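## Task

Place the yellow sponge fully inside the utility cart's top tray, then move the cart into the yellow bay so that each of its four wheels sits within the taped area and none touches the tape. The robot must not tip over or finish leaning. Anything that stays in place only because the robot is holding it does not count.

## Robot and tools

ROBOT. A Hello Robot Stretch 4 in a physics simulation. It has one arm: an omni-wheel base, a lift that runs up a mast, an arm that telescopes forward, a three-joint wrist (yaw, pitch, roll) and a two-finger gripper. It stands about 1.6 m tall, and the base rim reaches at most 0.23 m from the base origin. Cameras: head_camera, head_left_camera, head_right_camera, wrist_camera. A loose object may occasionally get nudged by something outside the robot's control.

FRAMES. Base frame: origin on the floor under the base centre, x ahead, y to the left, z up. hand_pose is reported in this frame and marks the point midway between the fingers, 0.015 m back from the tips; with all wrist joints at 0 its axes line up with the base frame. The reported hand position may be slightly wrong. The odometry frame is the base frame where the current scene began.

execute_actions. Argument actions: a list holding a single action, or empty (then only state and images come back). Optional cameras: list of camera names, or "all"/null/omitted for every camera, [] for none; an unknown name rejects the call. An action may contain base, joints, or both, plus optional pace and contact_limits; alternatively it contains only end_of_arm. Motions in one action start at once and may finish at different times.
- base: exactly one key, each an offset from where the base last measured itself. translate_m: straight drive in metres, forward positive, -2 to 2. strafe_m: sideways slide in metres, left positive, -2 to 2. rotate_rad: spin in place in radians, counter-clockwise (left) positive, -3.2 to 3.2.
- joints: absolute targets keyed by name. lift_m 0 to 1.2 m; arm_m 0 to 0.55 m (extension); wrist_yaw_rad -1.134 to 4.276 (0 points ahead, positive turns left, 3.14 stows it back, beyond 3.4 the arm may block it); wrist_pitch_rad -1.117 to 4.259 (0 level, 1.57 pointing down); wrist_roll_rad -1.117 to 4.259 (0 keeps fingers level, positive turns clockwise as viewed from behind); gripper_m 0 to 0.08 m, the finger gap. Done tolerances: lift and arm ±0.004, yaw and roll ±0.02, pitch ±0.05, gripper ±0.002. A joint target outside its range is clipped and run with a note; any other bad value or unknown key rejects the call and nothing moves.
- pace: "slow", "default", "fast", "max" (base up to 0.1/0.3/0.4/0.6 m/s and 1/2/3/4 rad/s). With lift_m above 0.2 the base is slowed further, down to 0.3 m/s and 1 rad/s at full height.
- contact_limits: {"arm_m": value}, 0 (gentlest) to 0.75 (firmest), default 0.5; how much force the arm may meet before halting.
- end_of_arm: "enable_torque" revives any wrist or gripper motor that has shut off; it then holds its current position.
A single action runs at most 15 s. Parts you omit from an action may still be driving toward earlier targets without that showing in the status. A good first move is lift_m 0.4 together with wrist_yaw_rad 0 to unfold the wrist. If a result reports a stop, the remaining calls in that same reply are skipped.

wait: seconds, 0 to 10; nothing new is commanded, then the usual state and images return.
zoom_image: camera name and region [x0, y0, x1, y1] in pixels from the top-left corner, no more than 504 by 504; works only on a camera with a full image in the latest result. Image sizes: head_camera 420x560, head_left/right 420x672 (fisheye), wrist_camera 616x392.
finished_scene: scene, the number of the scene being closed. It is final; the result says whether the goal was met and gives the next task. Replying without any tool call ends everything. If resuming from a summary, send execute_actions with an empty list first to learn the current scene and task.

RESULT LINES. joint_positions: current joint values. base_status / joint_status: how each commanded motion ended: "done" (for the base, wheels turned the commanded amount even if slipping), "off_target" (stopped short, may still push), "contact_stop_at_<key>" (hit something; that part then goes slack, a slack lift can sag and slack wheels can roll), "limit_stop_at_<name>" (built-in limit; at_tilt means leaning beyond 6 degrees and lift, arm and wheels go slack; at_own_body means a self-collision guard, often with pitch below -0.2 and roll below -0.4 or above 4), "time_out", "torque_fault" (a wrist or gripper motor went limp; send enable_torque). on_its_own: what happened without being commanded; "held at" is the held target, not the actual position. lidar_m: 12 distances in metres, 30-degree sectors starting straight ahead and going counter-clockwise (4th left, 7th behind, 10th right); "-" is nothing seen or closer than 0.25 m; it covers roughly 0.15 m up to robot height and can miss glass, thin legs and things behind. wrist_depth_mm: 7x7 grid of median depths, 100 to 2000 mm, starting top left. base_odometry: wheel-based pose, heading -3.142 to 3.142, left positive; compare turned_by_wheels and turned_by_imu, and a gap over about 0.1 rad means a bump or slip. base_tilt: forward and right in degrees, each with a fixed bias up to about 1.5. motor_effort: percent of maximum, positive toward higher joint values, peak in brackets; wheel_0..2 positive means turning right.

GRIPPING. Command a gap smaller than the object to squeeze; after the fingers touch, the gripper only aims slightly past contact until a wider value is sent. While holding, the reading stays above the command and gripper effort departs from 0; after a grip, "off_target" means something is held. Effort held beyond about 50 shuts the gripper off and can drop the load.

AVOID. Turning or driving with over 1 kg held and arm_m above 0.2, especially at fast paces; steady hard pushes or pulls, above all with the gripper high or a high contact limit; pressing the gripper into things with base or arm moves (wrist torque faults); a level gripper carrying over about 2.7 kg; driving a wheel onto low objects; drops, slams and hard hits. Quicker robot motion is better, so avoid needless moves. Release objects and leave the cart free-standing before finishing.

Each tool is called after "Request:" by a JSON object that holds its "api" and its "payload", one argument or row to a line.

## Session

Request:
{"api": "execute_actions", "payload": {
  "actions": []
}}

Scene clock: 0.00 s.
base_odometry: x=+0.000 y=+0.000 heading=+0.000 (m, m, rad; odometry frame)
turned_by_wheels: +0.000 (rad since the last result)
turned_by_imu: +0.000 (rad since the last result)
base_tilt: forward=-0.1 right=-0.2 (deg)
lidar_m: 1.29 0.95 0.90 0.95 1.55 1.52 1.57 2.18 0.89 0.87 2.30 1.89
base_status: not commanded
joint_positions: lift_m=+0.255 arm_m=-0.003 wrist_yaw_rad=+3.225 wrist_pitch_rad=-0.008 wrist_roll_rad=-0.007 gripper_m=+0.040
joint_status: not commanded
motor_effort: lift_m=+20 arm_m=-1 wrist_yaw_rad=-1 wrist_pitch_rad=-9 wrist_roll_rad=+1 gripper_m=-1 wheel_0=+0 wheel_1=-1 wheel_2=+1 (%)
hand_pose: x=-0.0509 y=+0.0693 z=+0.4351 quat_wxyz=(-0.042, +0.004, -0.004, +0.999) (m; base frame)
wrist_depth_mm: - 137 137 1921 1661 1464 1336 / - 107 137 1921 1708 1499 1336 / - 113 137 1863 1708 1430 1336 / - 132 163 1863 1661 1537 1336 / 198 - - 1921 1708 1464 1336 / 217 1661 1661 1661 1464 1430 1308 / 216 1160 118 1138 113 - 1078
pictures: head_camera, head_left_camera, head_right_camera, wrist_camera
Images, in order (width x height): head_camera 420x560, head_left_camera 420x672, head_right_camera 420x672, wrist_camera 616x392.

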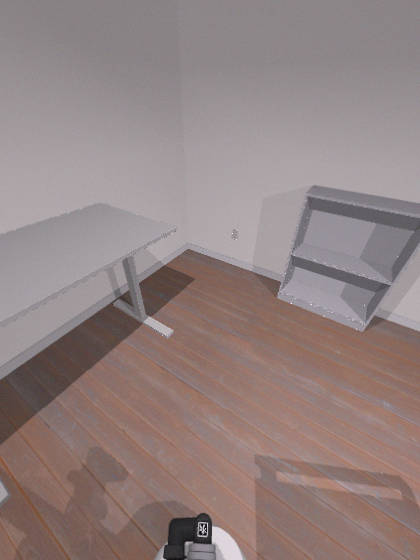

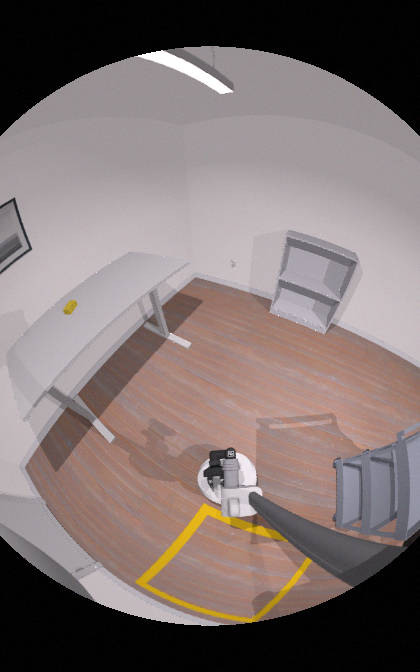

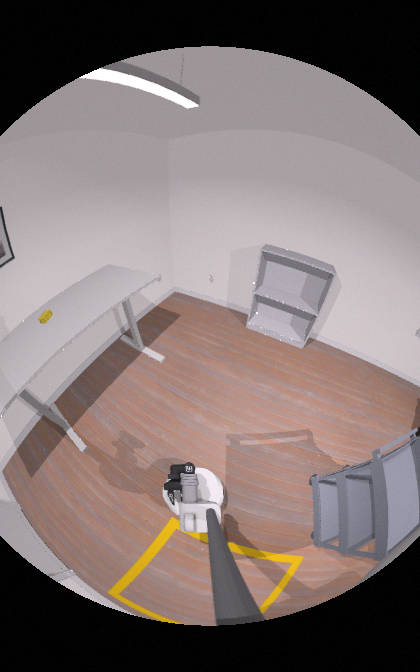

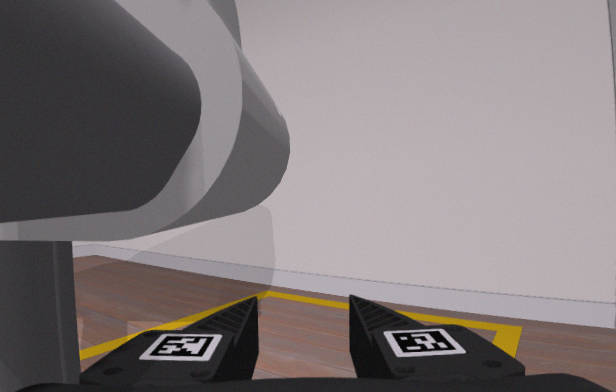

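Request:
{"api": "execute_actions", "payload": {
  "actions": [
    {"base":{"rotate_rad":-1.57},"pace":"fast"}
  ]
}}

Scene clock: 7.03 s.
base_odometry: x=+0.000 y=+0.000 heading=-1.569 (m, m, rad; odometry frame)
turned_by_wheels: -1.569 (rad since the last result)
turned_by_imu: -1.546 (rad since the last result)
base_tilt: forward=-0.1 right=-0.2 (deg)
lidar_m: 0.85 2.30 1.88 1.31 0.94 0.90 0.95 1.58 1.52 1.59 2.16 0.89
base_status: done
joint_positions: lift_m=+0.255 arm_m=-0.003 wrist_yaw_rad=+3.225 wrist_pitch_rad=-0.008 wrist_roll_rad=-0.007 gripper_m=+0.040
joint_status: not commanded
motor_effort: lift_m=+20(20) arm_m=-1(1) wrist_yaw_rad=+0(2) wrist_pitch_rad=-10(9) wrist_roll_rad=+0(1) gripper_m=-1(1) wheel_0=+4(10) wheel_1=+2(11) wheel_2=+1(12) (%)
hand_pose: x=-0.0509 y=+0.0694 z=+0.4351 quat_wxyz=(-0.042, +0.004, -0.004, +0.999) (m; base frame)
wrist_depth_mm: - 137 137 - 1098 1042 1042 / - 106 136 - 1756 1576 1430 / - 113 137 - 1863 1618 1499 / - 132 162 - 1921 1618 1464 / 198 1708 - - 1921 1661 1499 / 218 1661 1661 1661 1366 1576 1464 / 216 1160 118 1138 113 - 1078
pictures: head_camera, head_left_camera, head_right_camera, wrist_camera
Images, in order (width x height): head_camera 420x560, head_left_camera 420x672, head_right_camera 420x672, wrist_camera 616x392.

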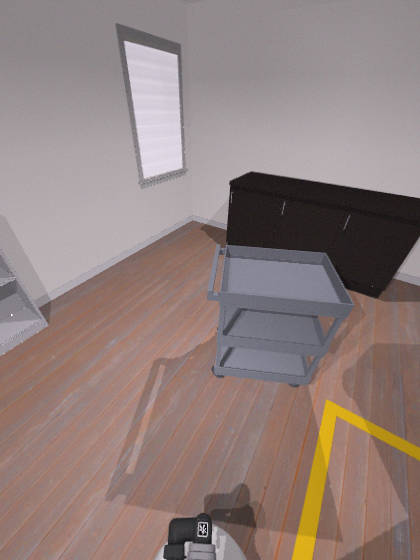

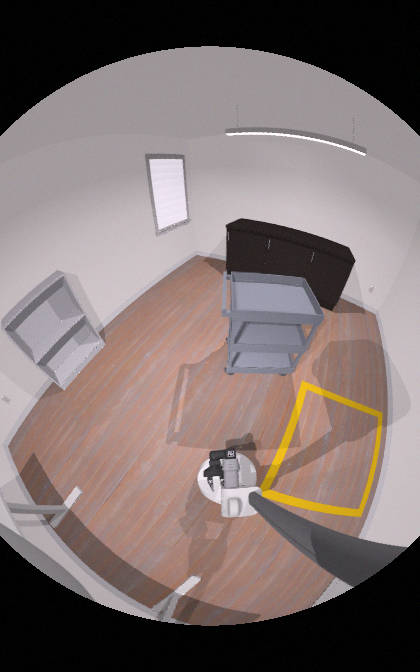

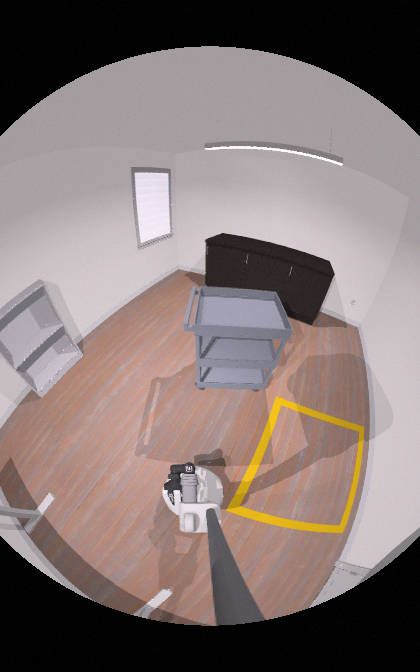

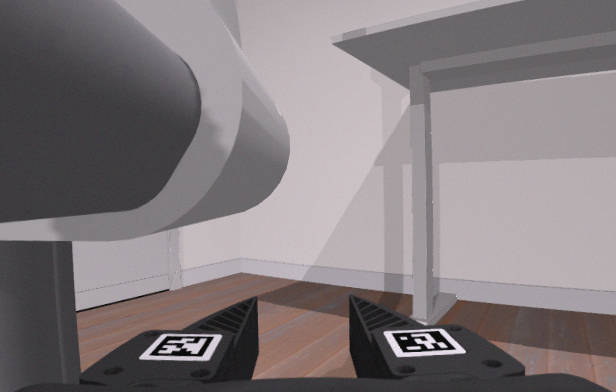

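Request:
{"api": "execute_actions", "payload": {
  "actions": [
    {"base":{"rotate_rad":3.0},"joints":{"lift_m":0.85},"pace":"fast"}
  ]
}}

Request:
{"api": "execute_actions", "payload": {
  "actions": [
    {"joints":{"wrist_yaw_rad":0,"wrist_pitch_rad":0.5,"gripper_m":0.08},"pace":"fast"}
  ]
}}

Scene clock: 33.97 s.
base_odometry: x=+0.000 y=+0.000 heading=+1.430 (m, m, rad; odometry frame)
turned_by_wheels: +3.000 (rad since the last result)
turned_by_imu: +2.950 (rad since the last result)
base_tilt: forward=-0.1 right=-0.2 (deg)
lidar_m: 0.92 1.61 1.50 1.54 1.93 0.93 0.87 2.40 1.91 1.94 0.98 0.91
base_status: done
joint_positions: lift_m=+0.850 arm_m=-0.002 wrist_yaw_rad=+3.225 wrist_pitch_rad=-0.008 wrist_roll_rad=-0.007 gripper_m=+0.040
joint_status: all done
motor_effort: lift_m=+21(22) arm_m=-1(2) wrist_yaw_rad=-1(0) wrist_pitch_rad=-10(9) wrist_roll_rad=+0(0) gripper_m=-1(0) wheel_0=-3(14) wheel_1=-1(12) wheel_2=+0(14) (%)
hand_pose: x=-0.0508 y=+0.0694 z=+1.0297 quat_wxyz=(-0.042, +0.004, -0.004, +0.999) (m; base frame)
wrist_depth_mm: - 137 137 - - - - / - 106 136 - - - - / - 113 137 - - - - / - 132 163 - - - - / 197 - - 1464 1464 - - / 217 - 1042 1025 1025 - - / 216 - 118 1430 113 - -
pictures: head_camera, head_left_camera, head_right_camera, wrist_camera
Images, in order (width x height): head_camera 420x560, head_left_camera 420x672, head_right_camera 420x672, wrist_camera 616x392.

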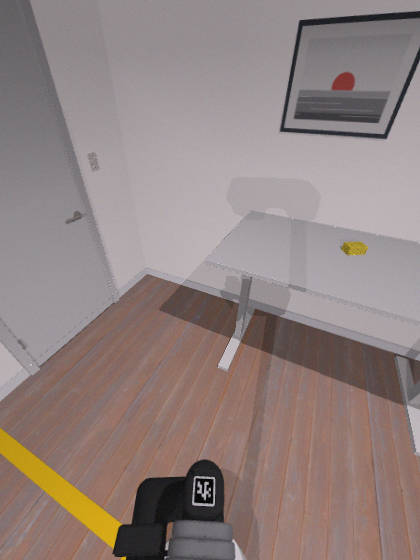

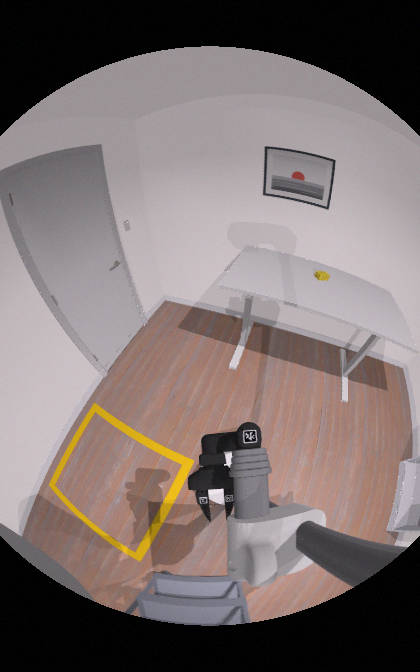

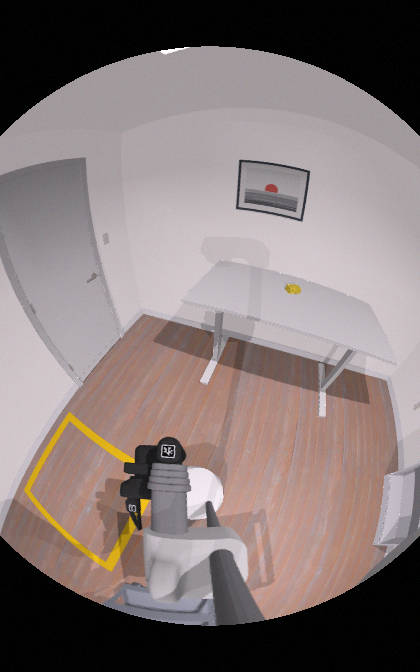

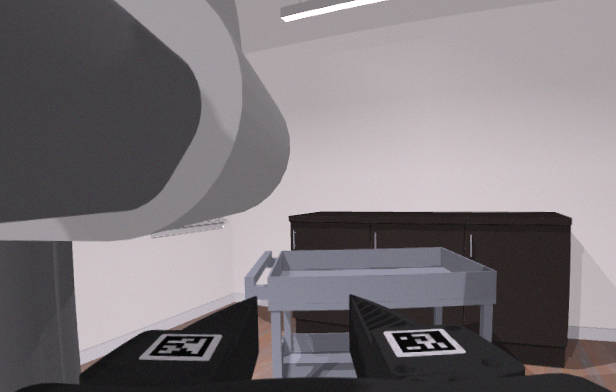

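Scene clock: 36.40 s.
base_odometry: x=+0.000 y=+0.000 heading=+1.430 (m, m, rad; odometry frame)
turned_by_wheels: +0.000 (rad since the last result)
turned_by_imu: -0.001 (rad since the last result)
base_tilt: forward=+0.0 right=-0.2 (deg)
lidar_m: 0.92 1.65 1.51 1.52 1.93 0.92 0.86 2.40 1.90 1.94 0.99 0.90
base_status: not commanded
joint_positions: lift_m=+0.850 arm_m=-0.002 wrist_yaw_rad=+0.000 wrist_pitch_rad=+0.502 wrist_roll_rad=-0.007 gripper_m=+0.080
joint_status: all done
motor_effort: lift_m=+21(21) arm_m=-1(1) wrist_yaw_rad=-3(8) wrist_pitch_rad=-8(8) wrist_roll_rad=+2(1) gripper_m=+1(7) wheel_0=-3(3) wheel_1=-1(1) wheel_2=+0(0) (%)
hand_pose: x=+0.3549 y=-0.0873 z=+0.9257 quat_wxyz=(+0.969, -0.004, +0.248, +0.001) (m; base frame)
wrist_depth_mm: 1499 1708 1618 788 732 759 741 / 1537 1863 1708 1576 1430 1336 1229 / 1576 1983 1863 1708 1537 1430 1336 / 1618 1983 1983 1808 1661 1537 1430 / 1618 1708 1708 1618 1661 1661 1464 / 1397 1397 1397 1397 1336 1397 1397 / - 104 1160 1205 1160 - -
pictures: head_camera, head_left_camera, head_right_camera, wrist_camera
Images, in order (width x height): head_camera 420x560, head_left_camera 420x672, head_right_camera 420x672, wrist_camera 616x392.

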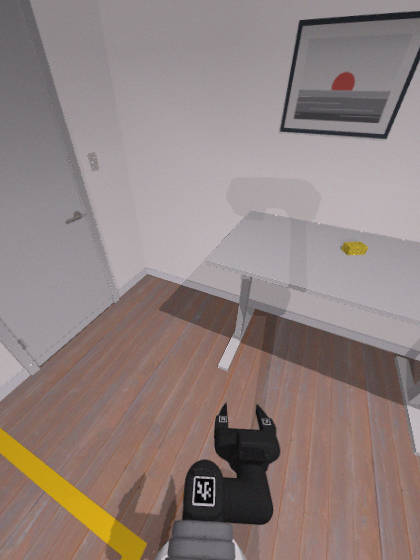

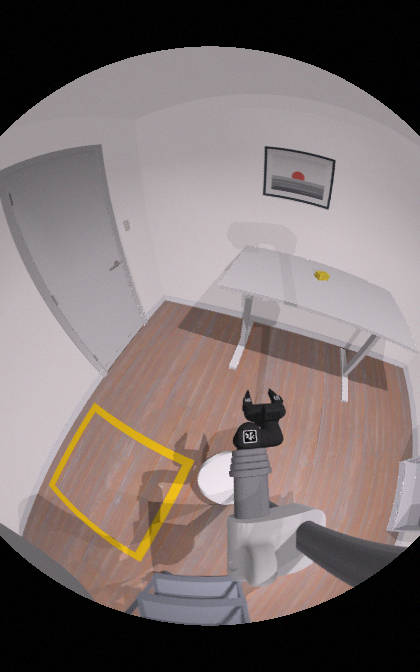

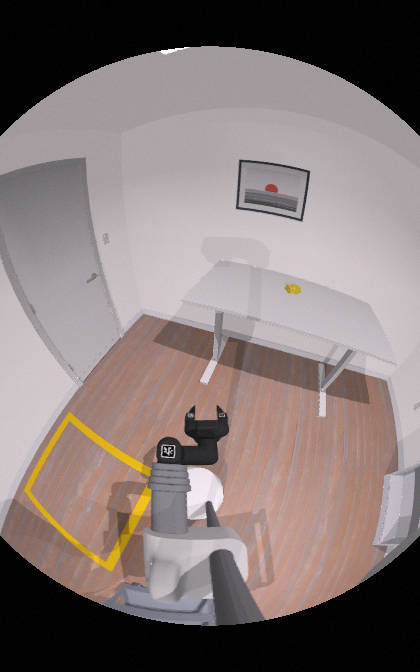

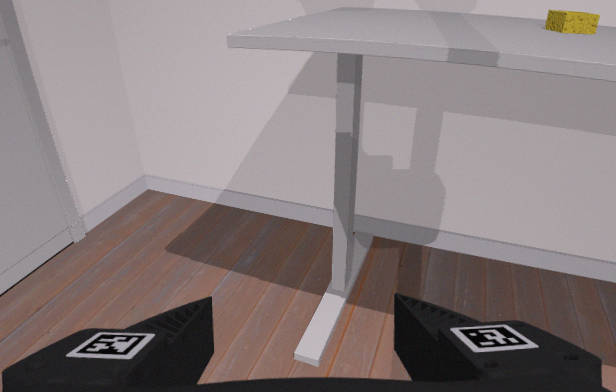

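Request:
{"api": "zoom_image", "payload": {
  "camera": "head_camera",
  "region": [200, 190, 420, 350]
}}

Region (200, 190, 420, 350) of head_camera's 420x560 image, scaled by 2.291, with more detail than that image has; it fills the top 367 rows of this view, and the rest is white.

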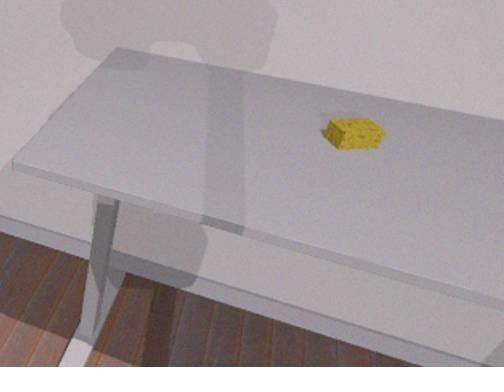

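Request:
{"api": "execute_actions", "payload": {
  "actions": [
    {"base":{"rotate_rad":-0.43},"joints":{"lift_m":1.0,"wrist_pitch_rad":0.6},"pace":"fast"}
  ]
}}

Request:
{"api": "execute_actions", "payload": {
  "actions": [
    {"base":{"translate_m":0.45},"pace":"fast"}
  ]
}}

Scene clock: 63.20 s.
base_odometry: x=+0.000 y=+0.000 heading=+1.001 (m, m, rad; odometry frame)
turned_by_wheels: -0.429 (rad since the last result)
turned_by_imu: -0.424 (rad since the last result)
base_tilt: forward=-0.1 right=-0.2 (deg)
lidar_m: 0.89 0.96 1.57 1.51 1.54 2.10 0.90 0.88 2.30 1.90 1.35 0.96
base_status: done
joint_positions: lift_m=+1.000 arm_m=-0.002 wrist_yaw_rad=+0.000 wrist_pitch_rad=+0.602 wrist_roll_rad=-0.007 gripper_m=+0.080
joint_status: all done
motor_effort: lift_m=+21(24) arm_m=-1(1) wrist_yaw_rad=+0(1) wrist_pitch_rad=-8(6) wrist_roll_rad=-1(0) gripper_m=+1(1) wheel_0=+4(10) wheel_1=+2(9) wheel_2=+1(7) (%)
hand_pose: x=+0.3437 y=-0.0874 z=+1.0576 quat_wxyz=(+0.955, -0.004, +0.296, +0.001) (m; base frame)
wrist_depth_mm: 1336 1042 1025 976 991 1025 1008 / 778 759 750 798 788 809 831 / 1537 1537 1661 1661 1708 1708 1708 / 1756 1756 1808 1863 1921 1863 1983 / 1708 1708 1661 1661 1661 1618 1661 / 1430 1499 1464 1464 1430 1430 1430 / - 104 1255 1281 1255 - -
pictures: head_camera, head_left_camera, head_right_camera, wrist_camera
Images, in order (width x height): head_camera 420x560, head_left_camera 420x672, head_right_camera 420x672, wrist_camera 616x392.

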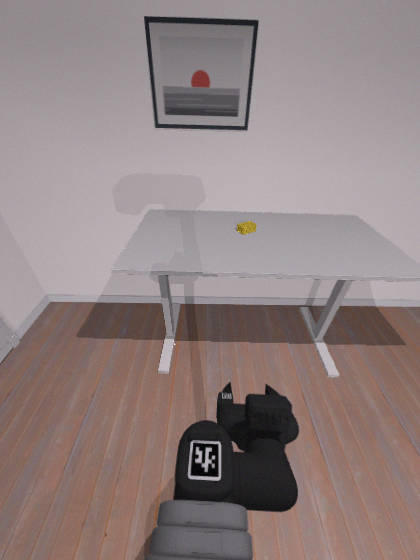

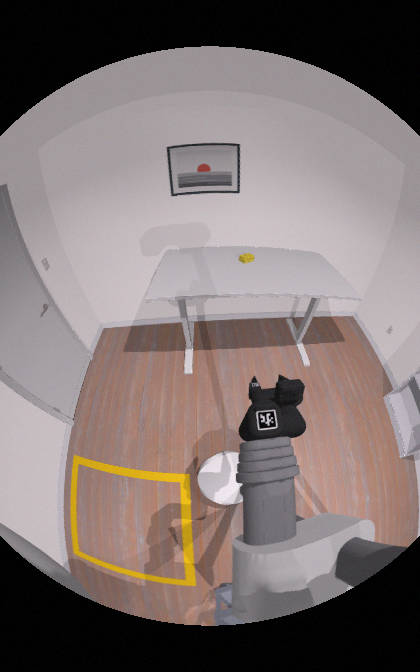

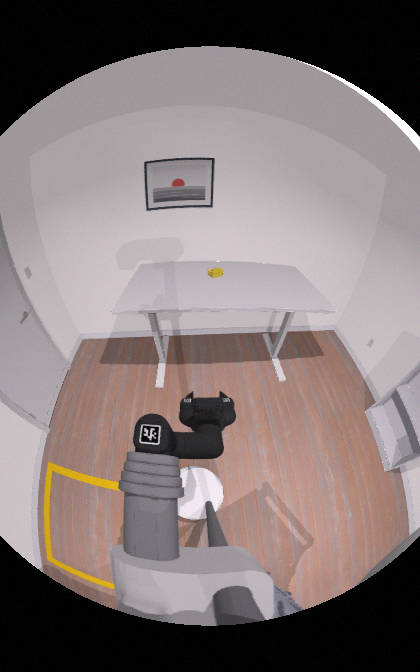

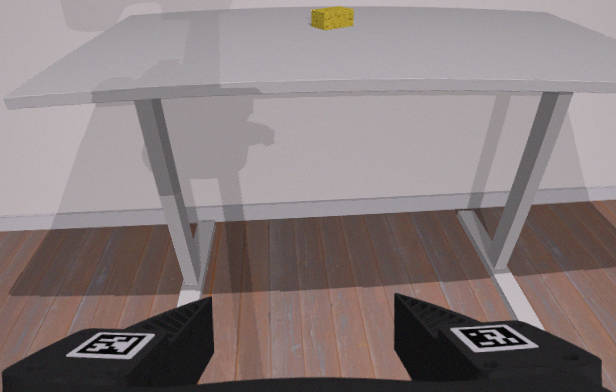

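Scene clock: 65.93 s.
base_odometry: x=+0.242 y=+0.379 heading=+1.001 (m, m, rad; odometry frame)
turned_by_wheels: +0.000 (rad since the last result)
turned_by_imu: -0.001 (rad since the last result)
base_tilt: forward=-0.1 right=-0.2 (deg)
lidar_m: 0.46 0.48 1.59 1.50 1.57 2.12 1.30 1.30 1.98 1.89 0.69 0.50
base_status: done
joint_positions: lift_m=+1.000 arm_m=-0.002 wrist_yaw_rad=+0.000 wrist_pitch_rad=+0.602 wrist_roll_rad=-0.007 gripper_m=+0.080
joint_status: not commanded
motor_effort: lift_m=+21(21) arm_m=-1(1) wrist_yaw_rad=+0(1) wrist_pitch_rad=-8(8) wrist_roll_rad=+0(1) gripper_m=+2(1) wheel_0=+3(12) wheel_1=+2(8) wheel_2=+0(12) (%)
hand_pose: x=+0.3437 y=-0.0874 z=+1.0576 quat_wxyz=(+0.955, -0.004, +0.296, +0.001) (m; base frame)
wrist_depth_mm: 931 917 946 946 960 976 1008 / 723 707 691 640 668 691 707 / 525 521 512 512 508 508 512 / 415 410 407 410 410 407 404 / 342 340 342 342 347 351 355 / 1430 854 1430 1464 1430 1464 1430 / - 104 1255 1308 1229 - -
pictures: head_camera, head_left_camera, head_right_camera, wrist_camera
Images, in order (width x height): head_camera 420x560, head_left_camera 420x672, head_right_camera 420x672, wrist_camera 616x392.

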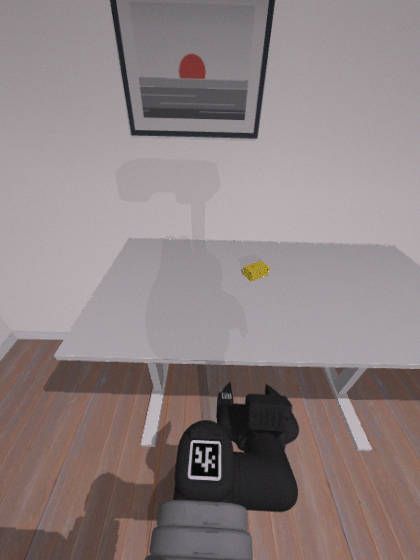

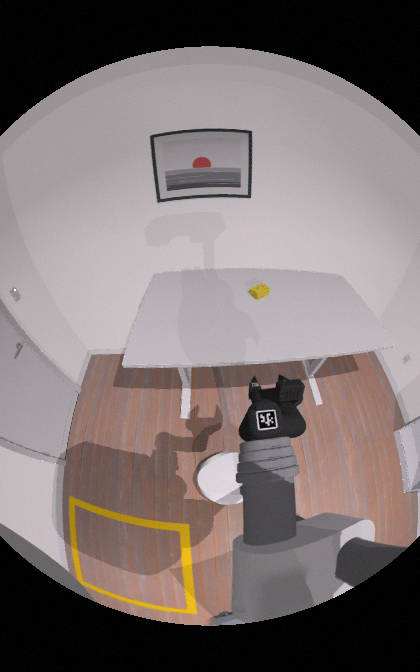

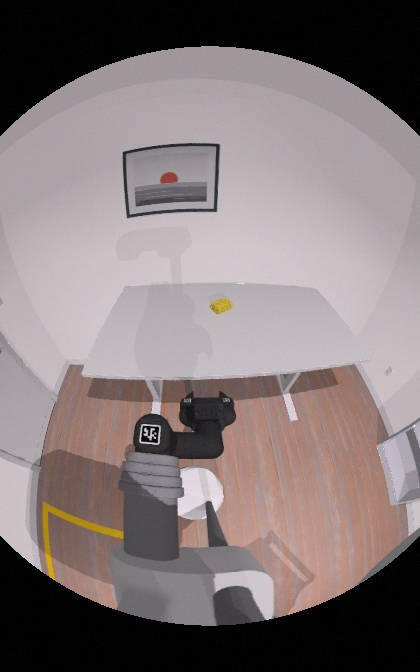

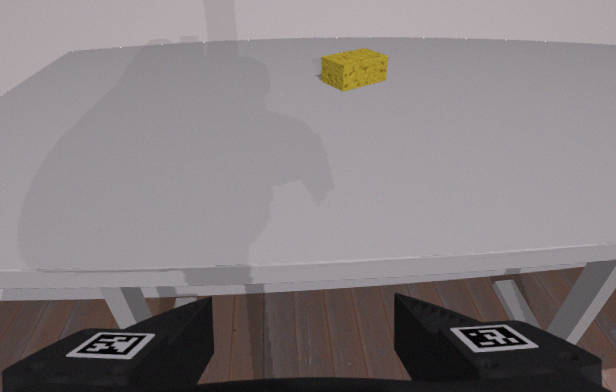

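Request:
{"api": "execute_actions", "payload": {
  "actions": [
    {"base":{"translate_m":0.17},"joints":{"lift_m":1.2,"wrist_pitch_rad":1.3,"arm_m":0.35},"pace":"fast"}
  ]
}}

Scene clock: 88.53 s.
base_odometry: x=+0.334 y=+0.522 heading=+1.002 (m, m, rad; odometry frame)
turned_by_wheels: +0.001 (rad since the last result)
turned_by_imu: -0.001 (rad since the last result)
base_tilt: forward=+0.0 right=-0.2 (deg)
lidar_m: 0.28 0.30 0.42 1.51 1.59 2.12 1.45 1.45 1.99 1.90 0.44 0.31
base_status: done
joint_positions: lift_m=+1.199 arm_m=+0.349 wrist_yaw_rad=+0.000 wrist_pitch_rad=+1.300 wrist_roll_rad=-0.008 gripper_m=+0.080
joint_status: all done
motor_effort: lift_m=+21(25) arm_m=+5(6) wrist_yaw_rad=-1(0) wrist_pitch_rad=-4(3) wrist_roll_rad=+0(1) gripper_m=+1(1) wheel_0=+4(9) wheel_1=+3(9) wheel_2=+1(12) (%)
hand_pose: x=+0.5768 y=-0.0874 z=+1.1727 quat_wxyz=(+0.796, -0.003, +0.605, +0.002) (m; base frame)
wrist_depth_mm: 439 442 442 439 442 449 442 / 427 427 424 427 424 430 430 / 410 407 413 410 368 410 413 / 394 394 394 397 394 397 397 / 379 382 379 379 382 382 382 / 364 366 368 368 366 368 368 / - 104 351 359 353 - -
pictures: head_camera, head_left_camera, head_right_camera, wrist_camera
Images, in order (width x height): head_camera 420x560, head_left_camera 420x672, head_right_camera 420x672, wrist_camera 616x392.

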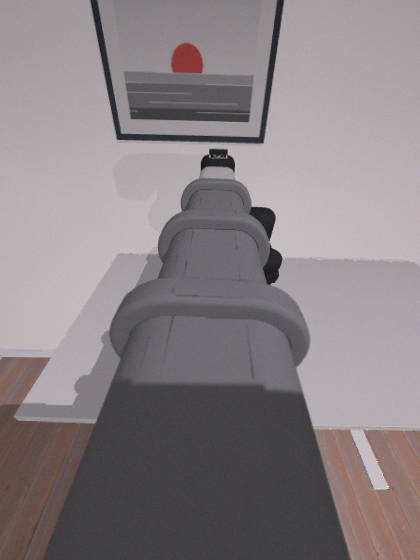

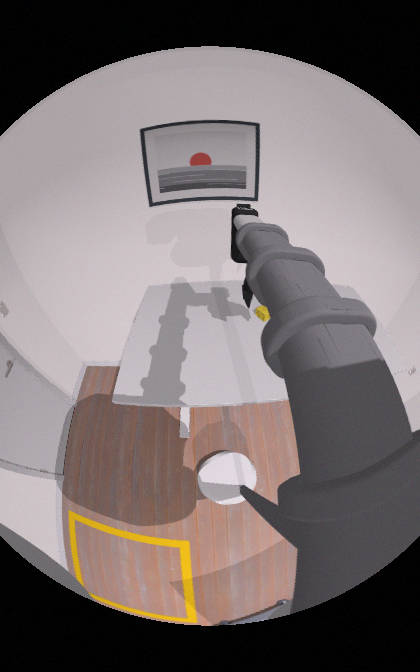

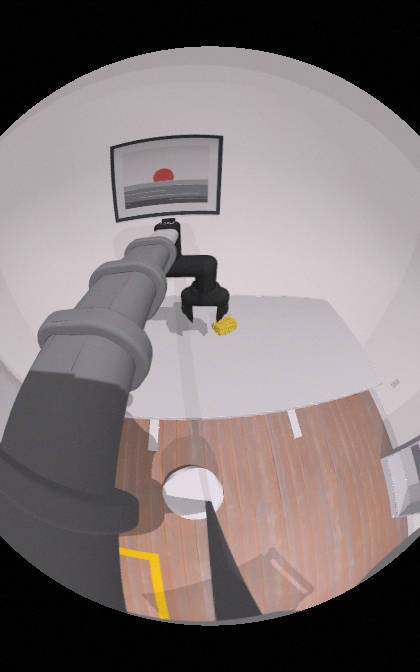

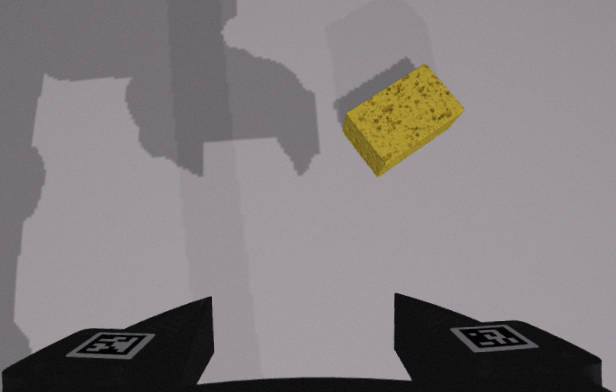

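Request:
{"api": "execute_actions", "payload": {
  "actions": [
    {"base":{"strafe_m":-0.088},"joints":{"wrist_pitch_rad":1.57,"wrist_roll_rad":0.91,"arm_m":0.5},"pace":"fast"}
  ],
  "cameras": ["wrist_camera","head_right_camera"]
}}

Scene clock: 106.60 s.
base_odometry: x=+0.408 y=+0.475 heading=+1.002 (m, m, rad; odometry frame)
turned_by_wheels: +0.000 (rad since the last result)
turned_by_imu: -0.001 (rad since the last result)
base_tilt: forward=-0.1 right=-0.2 (deg)
lidar_m: 0.28 0.32 0.43 1.60 1.68 2.25 1.42 1.50 1.89 1.82 0.46 0.31
base_status: done
joint_positions: lift_m=+1.199 arm_m=+0.499 wrist_yaw_rad=+0.000 wrist_pitch_rad=+1.570 wrist_roll_rad=+0.910 gripper_m=+0.080
joint_status: all done
motor_effort: lift_m=+21(21) arm_m=+5(9) wrist_yaw_rad=-1(1) wrist_pitch_rad=-1(5) wrist_roll_rad=+1(6) gripper_m=+1(1) wheel_0=+4(15) wheel_1=-1(9) wheel_2=+0(1) (%)
hand_pose: x=+0.6702 y=-0.0874 z=+1.1649 quat_wxyz=(+0.636, +0.311, +0.635, -0.310) (m; base frame)
wrist_depth_mm: 357 357 362 364 366 366 368 / 357 359 362 364 366 368 370 / 359 362 319 366 368 368 370 / 362 362 320 366 370 370 373 / 362 364 364 366 368 375 375 / 364 364 366 370 370 370 375 / - 104 368 370 373 - -
pictures: head_right_camera, wrist_camera
Images, in order (width x height): head_right_camera 420x672, wrist_camera 616x392.

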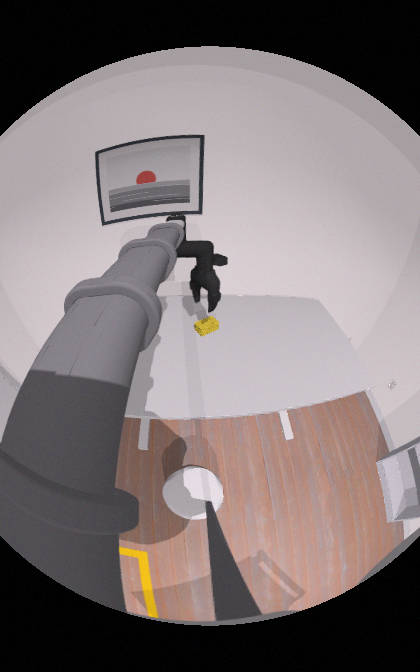

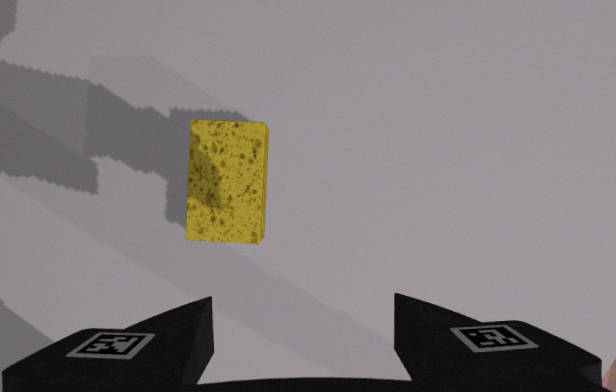

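Request:
{"api": "execute_actions", "payload": {
  "actions": [
    {"base":{"translate_m":0.033},"joints":{"arm_m":0.549,"lift_m":1.1}}
  ],
  "cameras": ["wrist_camera","head_right_camera"]
}}

Scene clock: 121.90 s.
base_odometry: x=+0.426 y=+0.503 heading=+1.003 (m, m, rad; odometry frame)
turned_by_wheels: +0.000 (rad since the last result)
turned_by_imu: -0.001 (rad since the last result)
base_tilt: forward=-0.1 right=-0.2 (deg)
lidar_m: 0.26 0.27 0.39 1.61 1.67 2.24 1.45 1.44 1.89 1.83 0.42 0.28
base_status: done
joint_positions: lift_m=+1.100 arm_m=+0.546 wrist_yaw_rad=+0.000 wrist_pitch_rad=+1.570 wrist_roll_rad=+0.910 gripper_m=+0.080
joint_status: all done
joint sent to its limit — the command would take arm_m past its upper limit, so that joint was sent only as far as its limit.
motor_effort: lift_m=+17(20) arm_m=+5(6) wrist_yaw_rad=+0(1) wrist_pitch_rad=-2(1) wrist_roll_rad=+1(1) gripper_m=+1(1) wheel_0=+4(10) wheel_1=+2(7) wheel_2=+0(9) (%)
hand_pose: x=+0.7175 y=-0.0874 z=+1.0657 quat_wxyz=(+0.635, +0.311, +0.635, -0.311) (m; base frame)
wrist_depth_mm: 259 260 263 264 266 266 268 / 259 260 264 265 266 267 268 / 260 262 264 266 267 268 270 / 263 264 265 221 267 268 270 / 263 264 266 222 268 270 272 / 263 264 266 223 270 270 272 / - 104 266 268 271 - -
pictures: head_right_camera, wrist_camera
Images, in order (width x height): head_right_camera 420x672, wrist_camera 616x392.

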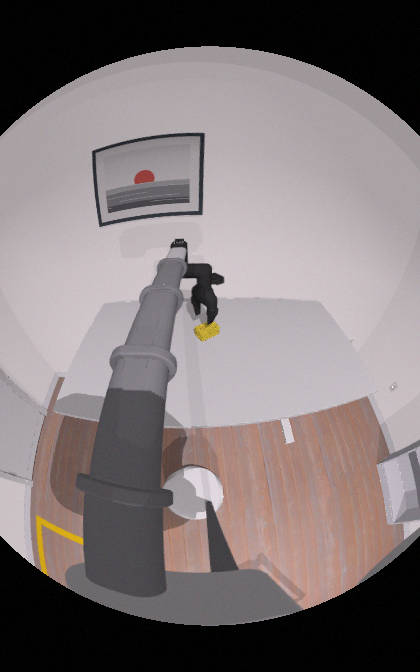

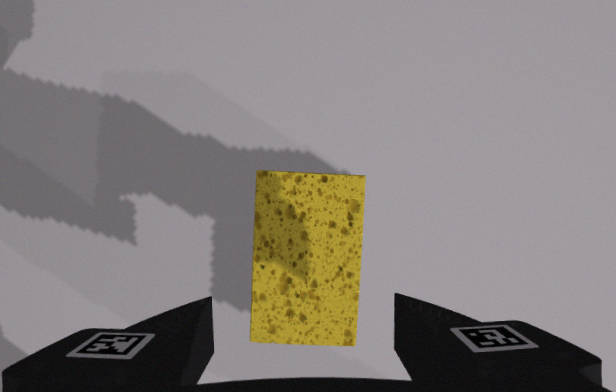

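Request:
{"api": "execute_actions", "payload": {
  "actions": [
    {"joints":{"lift_m":1.025}}
  ],
  "cameras": ["wrist_camera","head_right_camera"]
}}

Scene clock: 126.57 s.
base_odometry: x=+0.426 y=+0.503 heading=+1.003 (m, m, rad; odometry frame)
turned_by_wheels: +0.000 (rad since the last result)
turned_by_imu: -0.001 (rad since the last result)
base_tilt: forward=+0.0 right=-0.2 (deg)
lidar_m: 0.26 0.27 0.39 1.61 1.67 2.25 1.46 1.47 1.89 1.82 0.40 0.26
base_status: not commanded
joint_positions: lift_m=+1.025 arm_m=+0.546 wrist_yaw_rad=+0.000 wrist_pitch_rad=+1.570 wrist_roll_rad=+0.910 gripper_m=+0.080
joint_status: all done
motor_effort: lift_m=+18(17) arm_m=+5(5) wrist_yaw_rad=+0(0) wrist_pitch_rad=-2(1) wrist_roll_rad=+2(0) gripper_m=+0(1) wheel_0=+4(4) wheel_1=+2(2) wheel_2=+0(1) (%)
hand_pose: x=+0.7175 y=-0.0874 z=+0.9907 quat_wxyz=(+0.635, +0.311, +0.635, -0.311) (m; base frame)
wrist_depth_mm: 186 187 188 189 190 191 - / 187 187 188 189 190 192 192 / 188 188 189 190 191 193 193 / 187 189 189 146 147 193 193 / 189 189 190 146 193 194 195 / 189 190 146 147 147 194 195 / - 104 146 147 147 - -
pictures: head_right_camera, wrist_camera
Images, in order (width x height): head_right_camera 420x672, wrist_camera 616x392.

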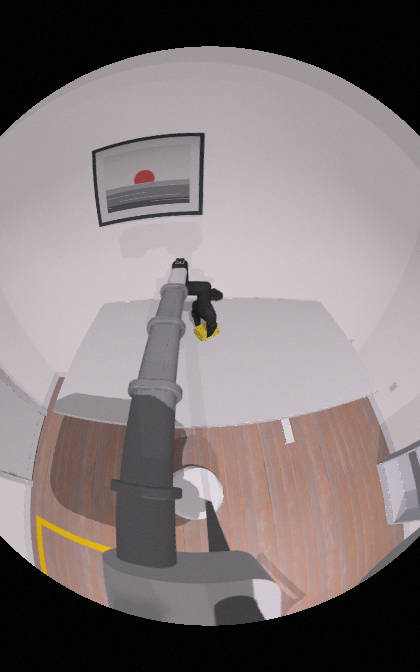

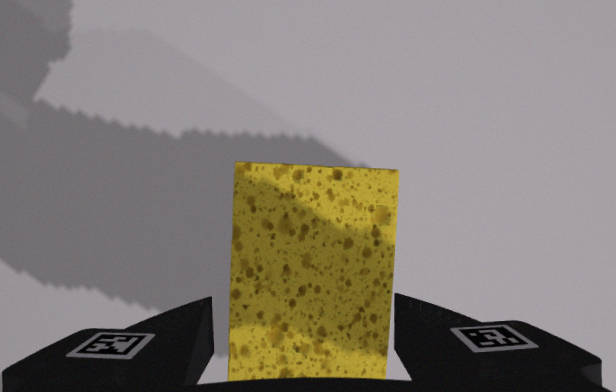

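Request:
{"api": "execute_actions", "payload": {
  "actions": [
    {"joints":{"lift_m":1.013}}
  ],
  "cameras": []
}}

Request:
{"api": "execute_actions", "payload": {
  "actions": [
    {"joints":{"gripper_m":0.045}}
  ],
  "cameras": ["wrist_camera"]
}}

Request:
{"api": "execute_actions", "payload": {
  "actions": [
    {"joints":{"lift_m":1.1}}
  ],
  "cameras": ["wrist_camera"]
}}

Scene clock: 135.23 s.
base_odometry: x=+0.426 y=+0.503 heading=+1.003 (m, m, rad; odometry frame)
turned_by_wheels: +0.000 (rad since the last result)
turned_by_imu: -0.001 (rad since the last result)
base_tilt: forward=+0.0 right=-0.1 (deg)
lidar_m: 0.27 0.28 0.37 1.61 1.67 2.24 1.45 1.44 1.87 1.81 0.40 0.28
base_status: not commanded
joint_positions: lift_m=+1.013 arm_m=+0.546 wrist_yaw_rad=+0.000 wrist_pitch_rad=+1.570 wrist_roll_rad=+0.910 gripper_m=+0.080
joint_status: all done
motor_effort: lift_m=+18(17) arm_m=+5(5) wrist_yaw_rad=-3(2) wrist_pitch_rad=-2(2) wrist_roll_rad=+2(1) gripper_m=+1(1) wheel_0=+4(4) wheel_1=+2(2) wheel_2=+0(1) (%)
hand_pose: x=+0.7175 y=-0.0874 z=+0.9787 quat_wxyz=(+0.635, +0.311, +0.635, -0.311) (m; base frame)
wrist_depth_mm: 174 175 176 177 178 179 - / 175 176 177 178 179 180 180 / 176 176 177 178 179 180 181 / 176 177 177 134 135 181 181 / 177 177 178 134 135 181 182 / 177 178 140 134 135 181 183 / - 104 135 135 135 - -
pictures: none
No camera images: the call's "cameras" was empty. Leave "cameras" out to get every camera's image.

Scene clock: 136.23 s.
base_odometry: x=+0.426 y=+0.503 heading=+1.003 (m, m, rad; odometry frame)
turned_by_wheels: +0.000 (rad since the last result)
turned_by_imu: +0.000 (rad since the last result)
base_tilt: forward=-0.1 right=-0.2 (deg)
lidar_m: 0.26 0.28 0.38 1.61 1.69 2.23 1.47 1.47 1.87 1.82 0.39 0.28
base_status: not commanded
joint_positions: lift_m=+1.013 arm_m=+0.546 wrist_yaw_rad=+0.000 wrist_pitch_rad=+1.570 wrist_roll_rad=+0.910 gripper_m=+0.060
joint_status: gripper_m off_target (ended at +0.060, target +0.045)
on_its_own: gripper_m is held at +0.055, not at your +0.045, by its contact guard: the fingers met something
motor_effort: lift_m=+18(18) arm_m=+5(5) wrist_yaw_rad=+0(1) wrist_pitch_rad=-2(2) wrist_roll_rad=+2(1) gripper_m=-36(36) wheel_0=+4(4) wheel_1=+2(2) wheel_2=+1(0) (%)
hand_pose: x=+0.7175 y=-0.0874 z=+0.9787 quat_wxyz=(+0.635, +0.311, +0.635, -0.311) (m; base frame)
wrist_depth_mm: 175 176 176 177 178 179 - / 175 175 177 178 178 179 180 / 175 176 177 178 179 180 181 / 175 177 178 134 134 181 181 / 176 177 134 134 135 181 182 / 177 178 134 135 135 182 182 / 178 - 134 135 135 - -
pictures: wrist_camera
Images, in order (width x height): wrist_camera 616x392.

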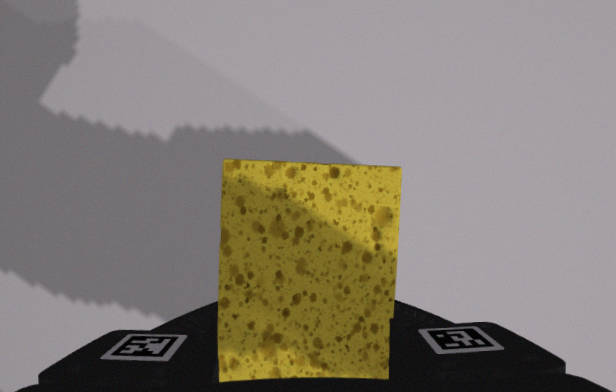

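Scene clock: 137.60 s.
base_odometry: x=+0.426 y=+0.503 heading=+1.003 (m, m, rad; odometry frame)
turned_by_wheels: +0.000 (rad since the last result)
turned_by_imu: +0.000 (rad since the last result)
base_tilt: forward=+0.0 right=-0.2 (deg)
lidar_m: 0.26 0.28 0.37 1.61 1.66 2.24 1.46 1.45 1.87 1.83 0.41 0.28
base_status: not commanded
joint_positions: lift_m=+1.100 arm_m=+0.546 wrist_yaw_rad=+0.000 wrist_pitch_rad=+1.570 wrist_roll_rad=+0.910 gripper_m=+0.060
joint_status: all done
on_its_own: gripper_m is held at +0.055, not at your +0.045, by its contact guard: the fingers met something
motor_effort: lift_m=+22(23) arm_m=+5(5) wrist_yaw_rad=-3(2) wrist_pitch_rad=-2(2) wrist_roll_rad=+2(1) gripper_m=-36(36) wheel_0=+4(4) wheel_1=+2(2) wheel_2=+0(1) (%)
hand_pose: x=+0.7175 y=-0.0874 z=+1.0654 quat_wxyz=(+0.635, +0.311, +0.635, -0.311) (m; base frame)
wrist_depth_mm: 259 260 262 264 264 267 267 / 259 262 262 265 265 267 268 / 260 262 264 264 266 268 270 / 262 263 264 134 134 268 270 / 263 264 134 134 135 271 271 / 264 264 134 134 135 272 272 / 264 - 134 135 135 - -
pictures: wrist_camera
Images, in order (width x height): wrist_camera 616x392.

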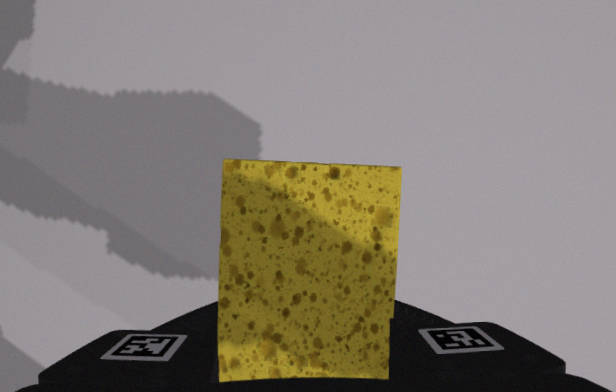

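Request:
{"api": "execute_actions", "payload": {
  "actions": [
    {"base":{"translate_m":-0.35},"joints":{"arm_m":0.0,"lift_m":1.15,"wrist_roll_rad":0},"pace":"fast"}
  ],
  "cameras": []
}}

Request:
{"api": "execute_actions", "payload": {
  "actions": [
    {"base":{"rotate_rad":-2.6},"pace":"fast"}
  ]
}}

Scene clock: 147.87 s.
base_odometry: x=+0.237 y=+0.208 heading=+1.002 (m, m, rad; odometry frame)
turned_by_wheels: +0.000 (rad since the last result)
turned_by_imu: -0.002 (rad since the last result)
base_tilt: forward=-0.1 right=-0.2 (deg)
lidar_m: 0.58 0.64 1.69 1.59 1.68 2.24 1.14 1.12 1.91 1.81 0.92 0.65
base_status: done
joint_positions: lift_m=+1.150 arm_m=+0.001 wrist_yaw_rad=+0.000 wrist_pitch_rad=+1.570 wrist_roll_rad=+0.000 gripper_m=+0.060
joint_status: all done
on_its_own: gripper_m is held at +0.055, not at your +0.045, by its contact guard: the fingers met something
motor_effort: lift_m=+21(24) arm_m=-5(6) wrist_yaw_rad=+0(2) wrist_pitch_rad=-3(4) wrist_roll_rad=+0(4) gripper_m=-35(35) wheel_0=-4(8) wheel_1=-2(7) wheel_2=+1(11) (%)
hand_pose: x=+0.1719 y=-0.0874 z=+1.1154 quat_wxyz=(+0.707, +0.000, +0.707, +0.000) (m; base frame)
wrist_depth_mm: 1255 1255 1255 1281 1255 1281 1281 / 1281 1281 1281 1281 1308 1281 1281 / 1281 1281 1281 1281 1308 1281 1255 / 1308 1281 1281 133 134 1281 1308 / 1255 1281 135 134 135 1281 1308 / 1308 1281 134 135 135 1281 1281 / 1281 - 134 135 135 - -
pictures: none
No camera images: the call's "cameras" was empty. Leave "cameras" out to get every camera's image.

Scene clock: 151.40 s.
base_odometry: x=+0.237 y=+0.208 heading=-1.597 (m, m, rad; odometry frame)
turned_by_wheels: -2.599 (rad since the last result)
turned_by_imu: -2.558 (rad since the last result)
base_tilt: forward=-0.1 right=-0.1 (deg)
lidar_m: 1.10 1.89 1.80 0.91 0.64 0.61 0.64 1.68 1.60 1.68 2.26 1.13
base_status: done
joint_positions: lift_m=+1.150 arm_m=+0.001 wrist_yaw_rad=+0.000 wrist_pitch_rad=+1.570 wrist_roll_rad=+0.000 gripper_m=+0.060
joint_status: not commanded
on_its_own: gripper_m is held at +0.055, not at your +0.045, by its contact guard: the fingers met something
motor_effort: lift_m=+21(21) arm_m=-5(5) wrist_yaw_rad=+2(1) wrist_pitch_rad=-3(3) wrist_roll_rad=-1(1) gripper_m=-35(36) wheel_0=+4(11) wheel_1=+4(7) wheel_2=+3(7) (%)
hand_pose: x=+0.1719 y=-0.0874 z=+1.1154 quat_wxyz=(+0.707, +0.000, +0.707, +0.000) (m; base frame)
wrist_depth_mm: 1255 1281 1281 1281 1255 1281 1281 / 1281 1255 1281 1281 1281 1281 1281 / 1281 1281 1308 1255 1281 1308 1281 / 1255 1281 1281 133 134 1281 1308 / 1281 1281 134 134 135 1308 1308 / 1281 1281 134 135 135 1281 1308 / 1308 - 134 135 135 - -
pictures: head_camera, head_left_camera, head_right_camera, wrist_camera
Images, in order (width x height): head_camera 420x560, head_left_camera 420x672, head_right_camera 420x672, wrist_camera 616x392.

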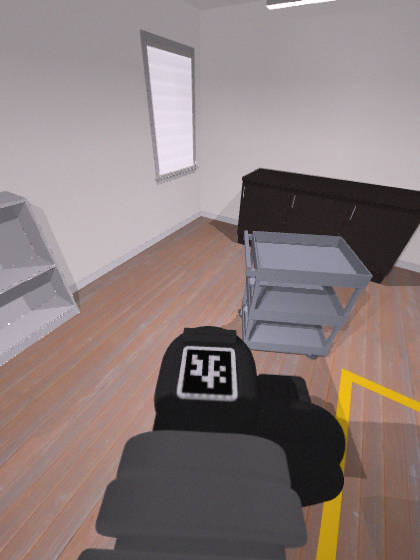

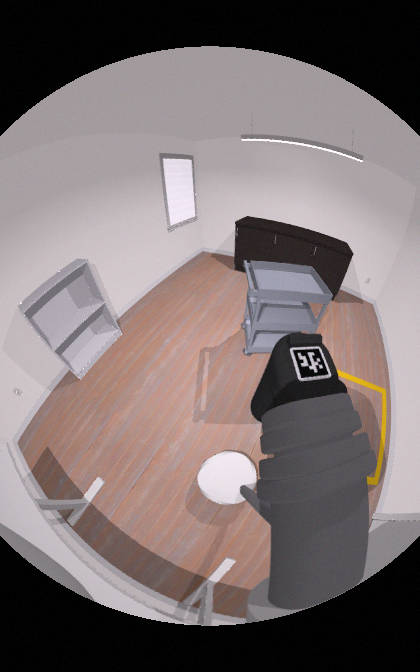

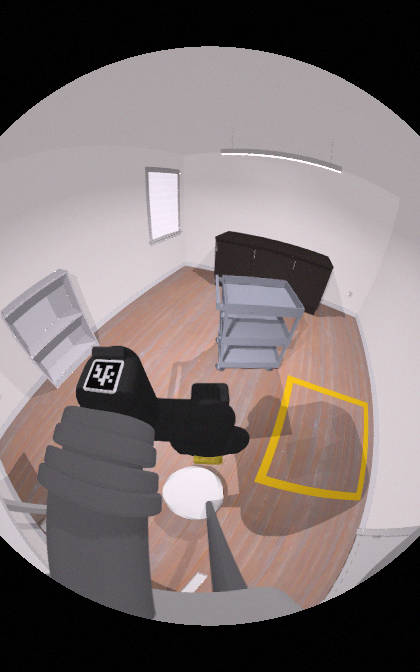

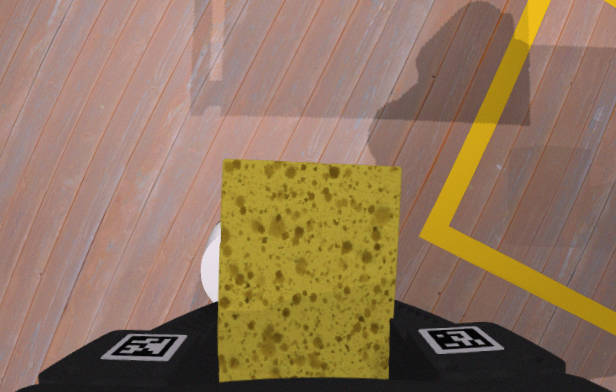

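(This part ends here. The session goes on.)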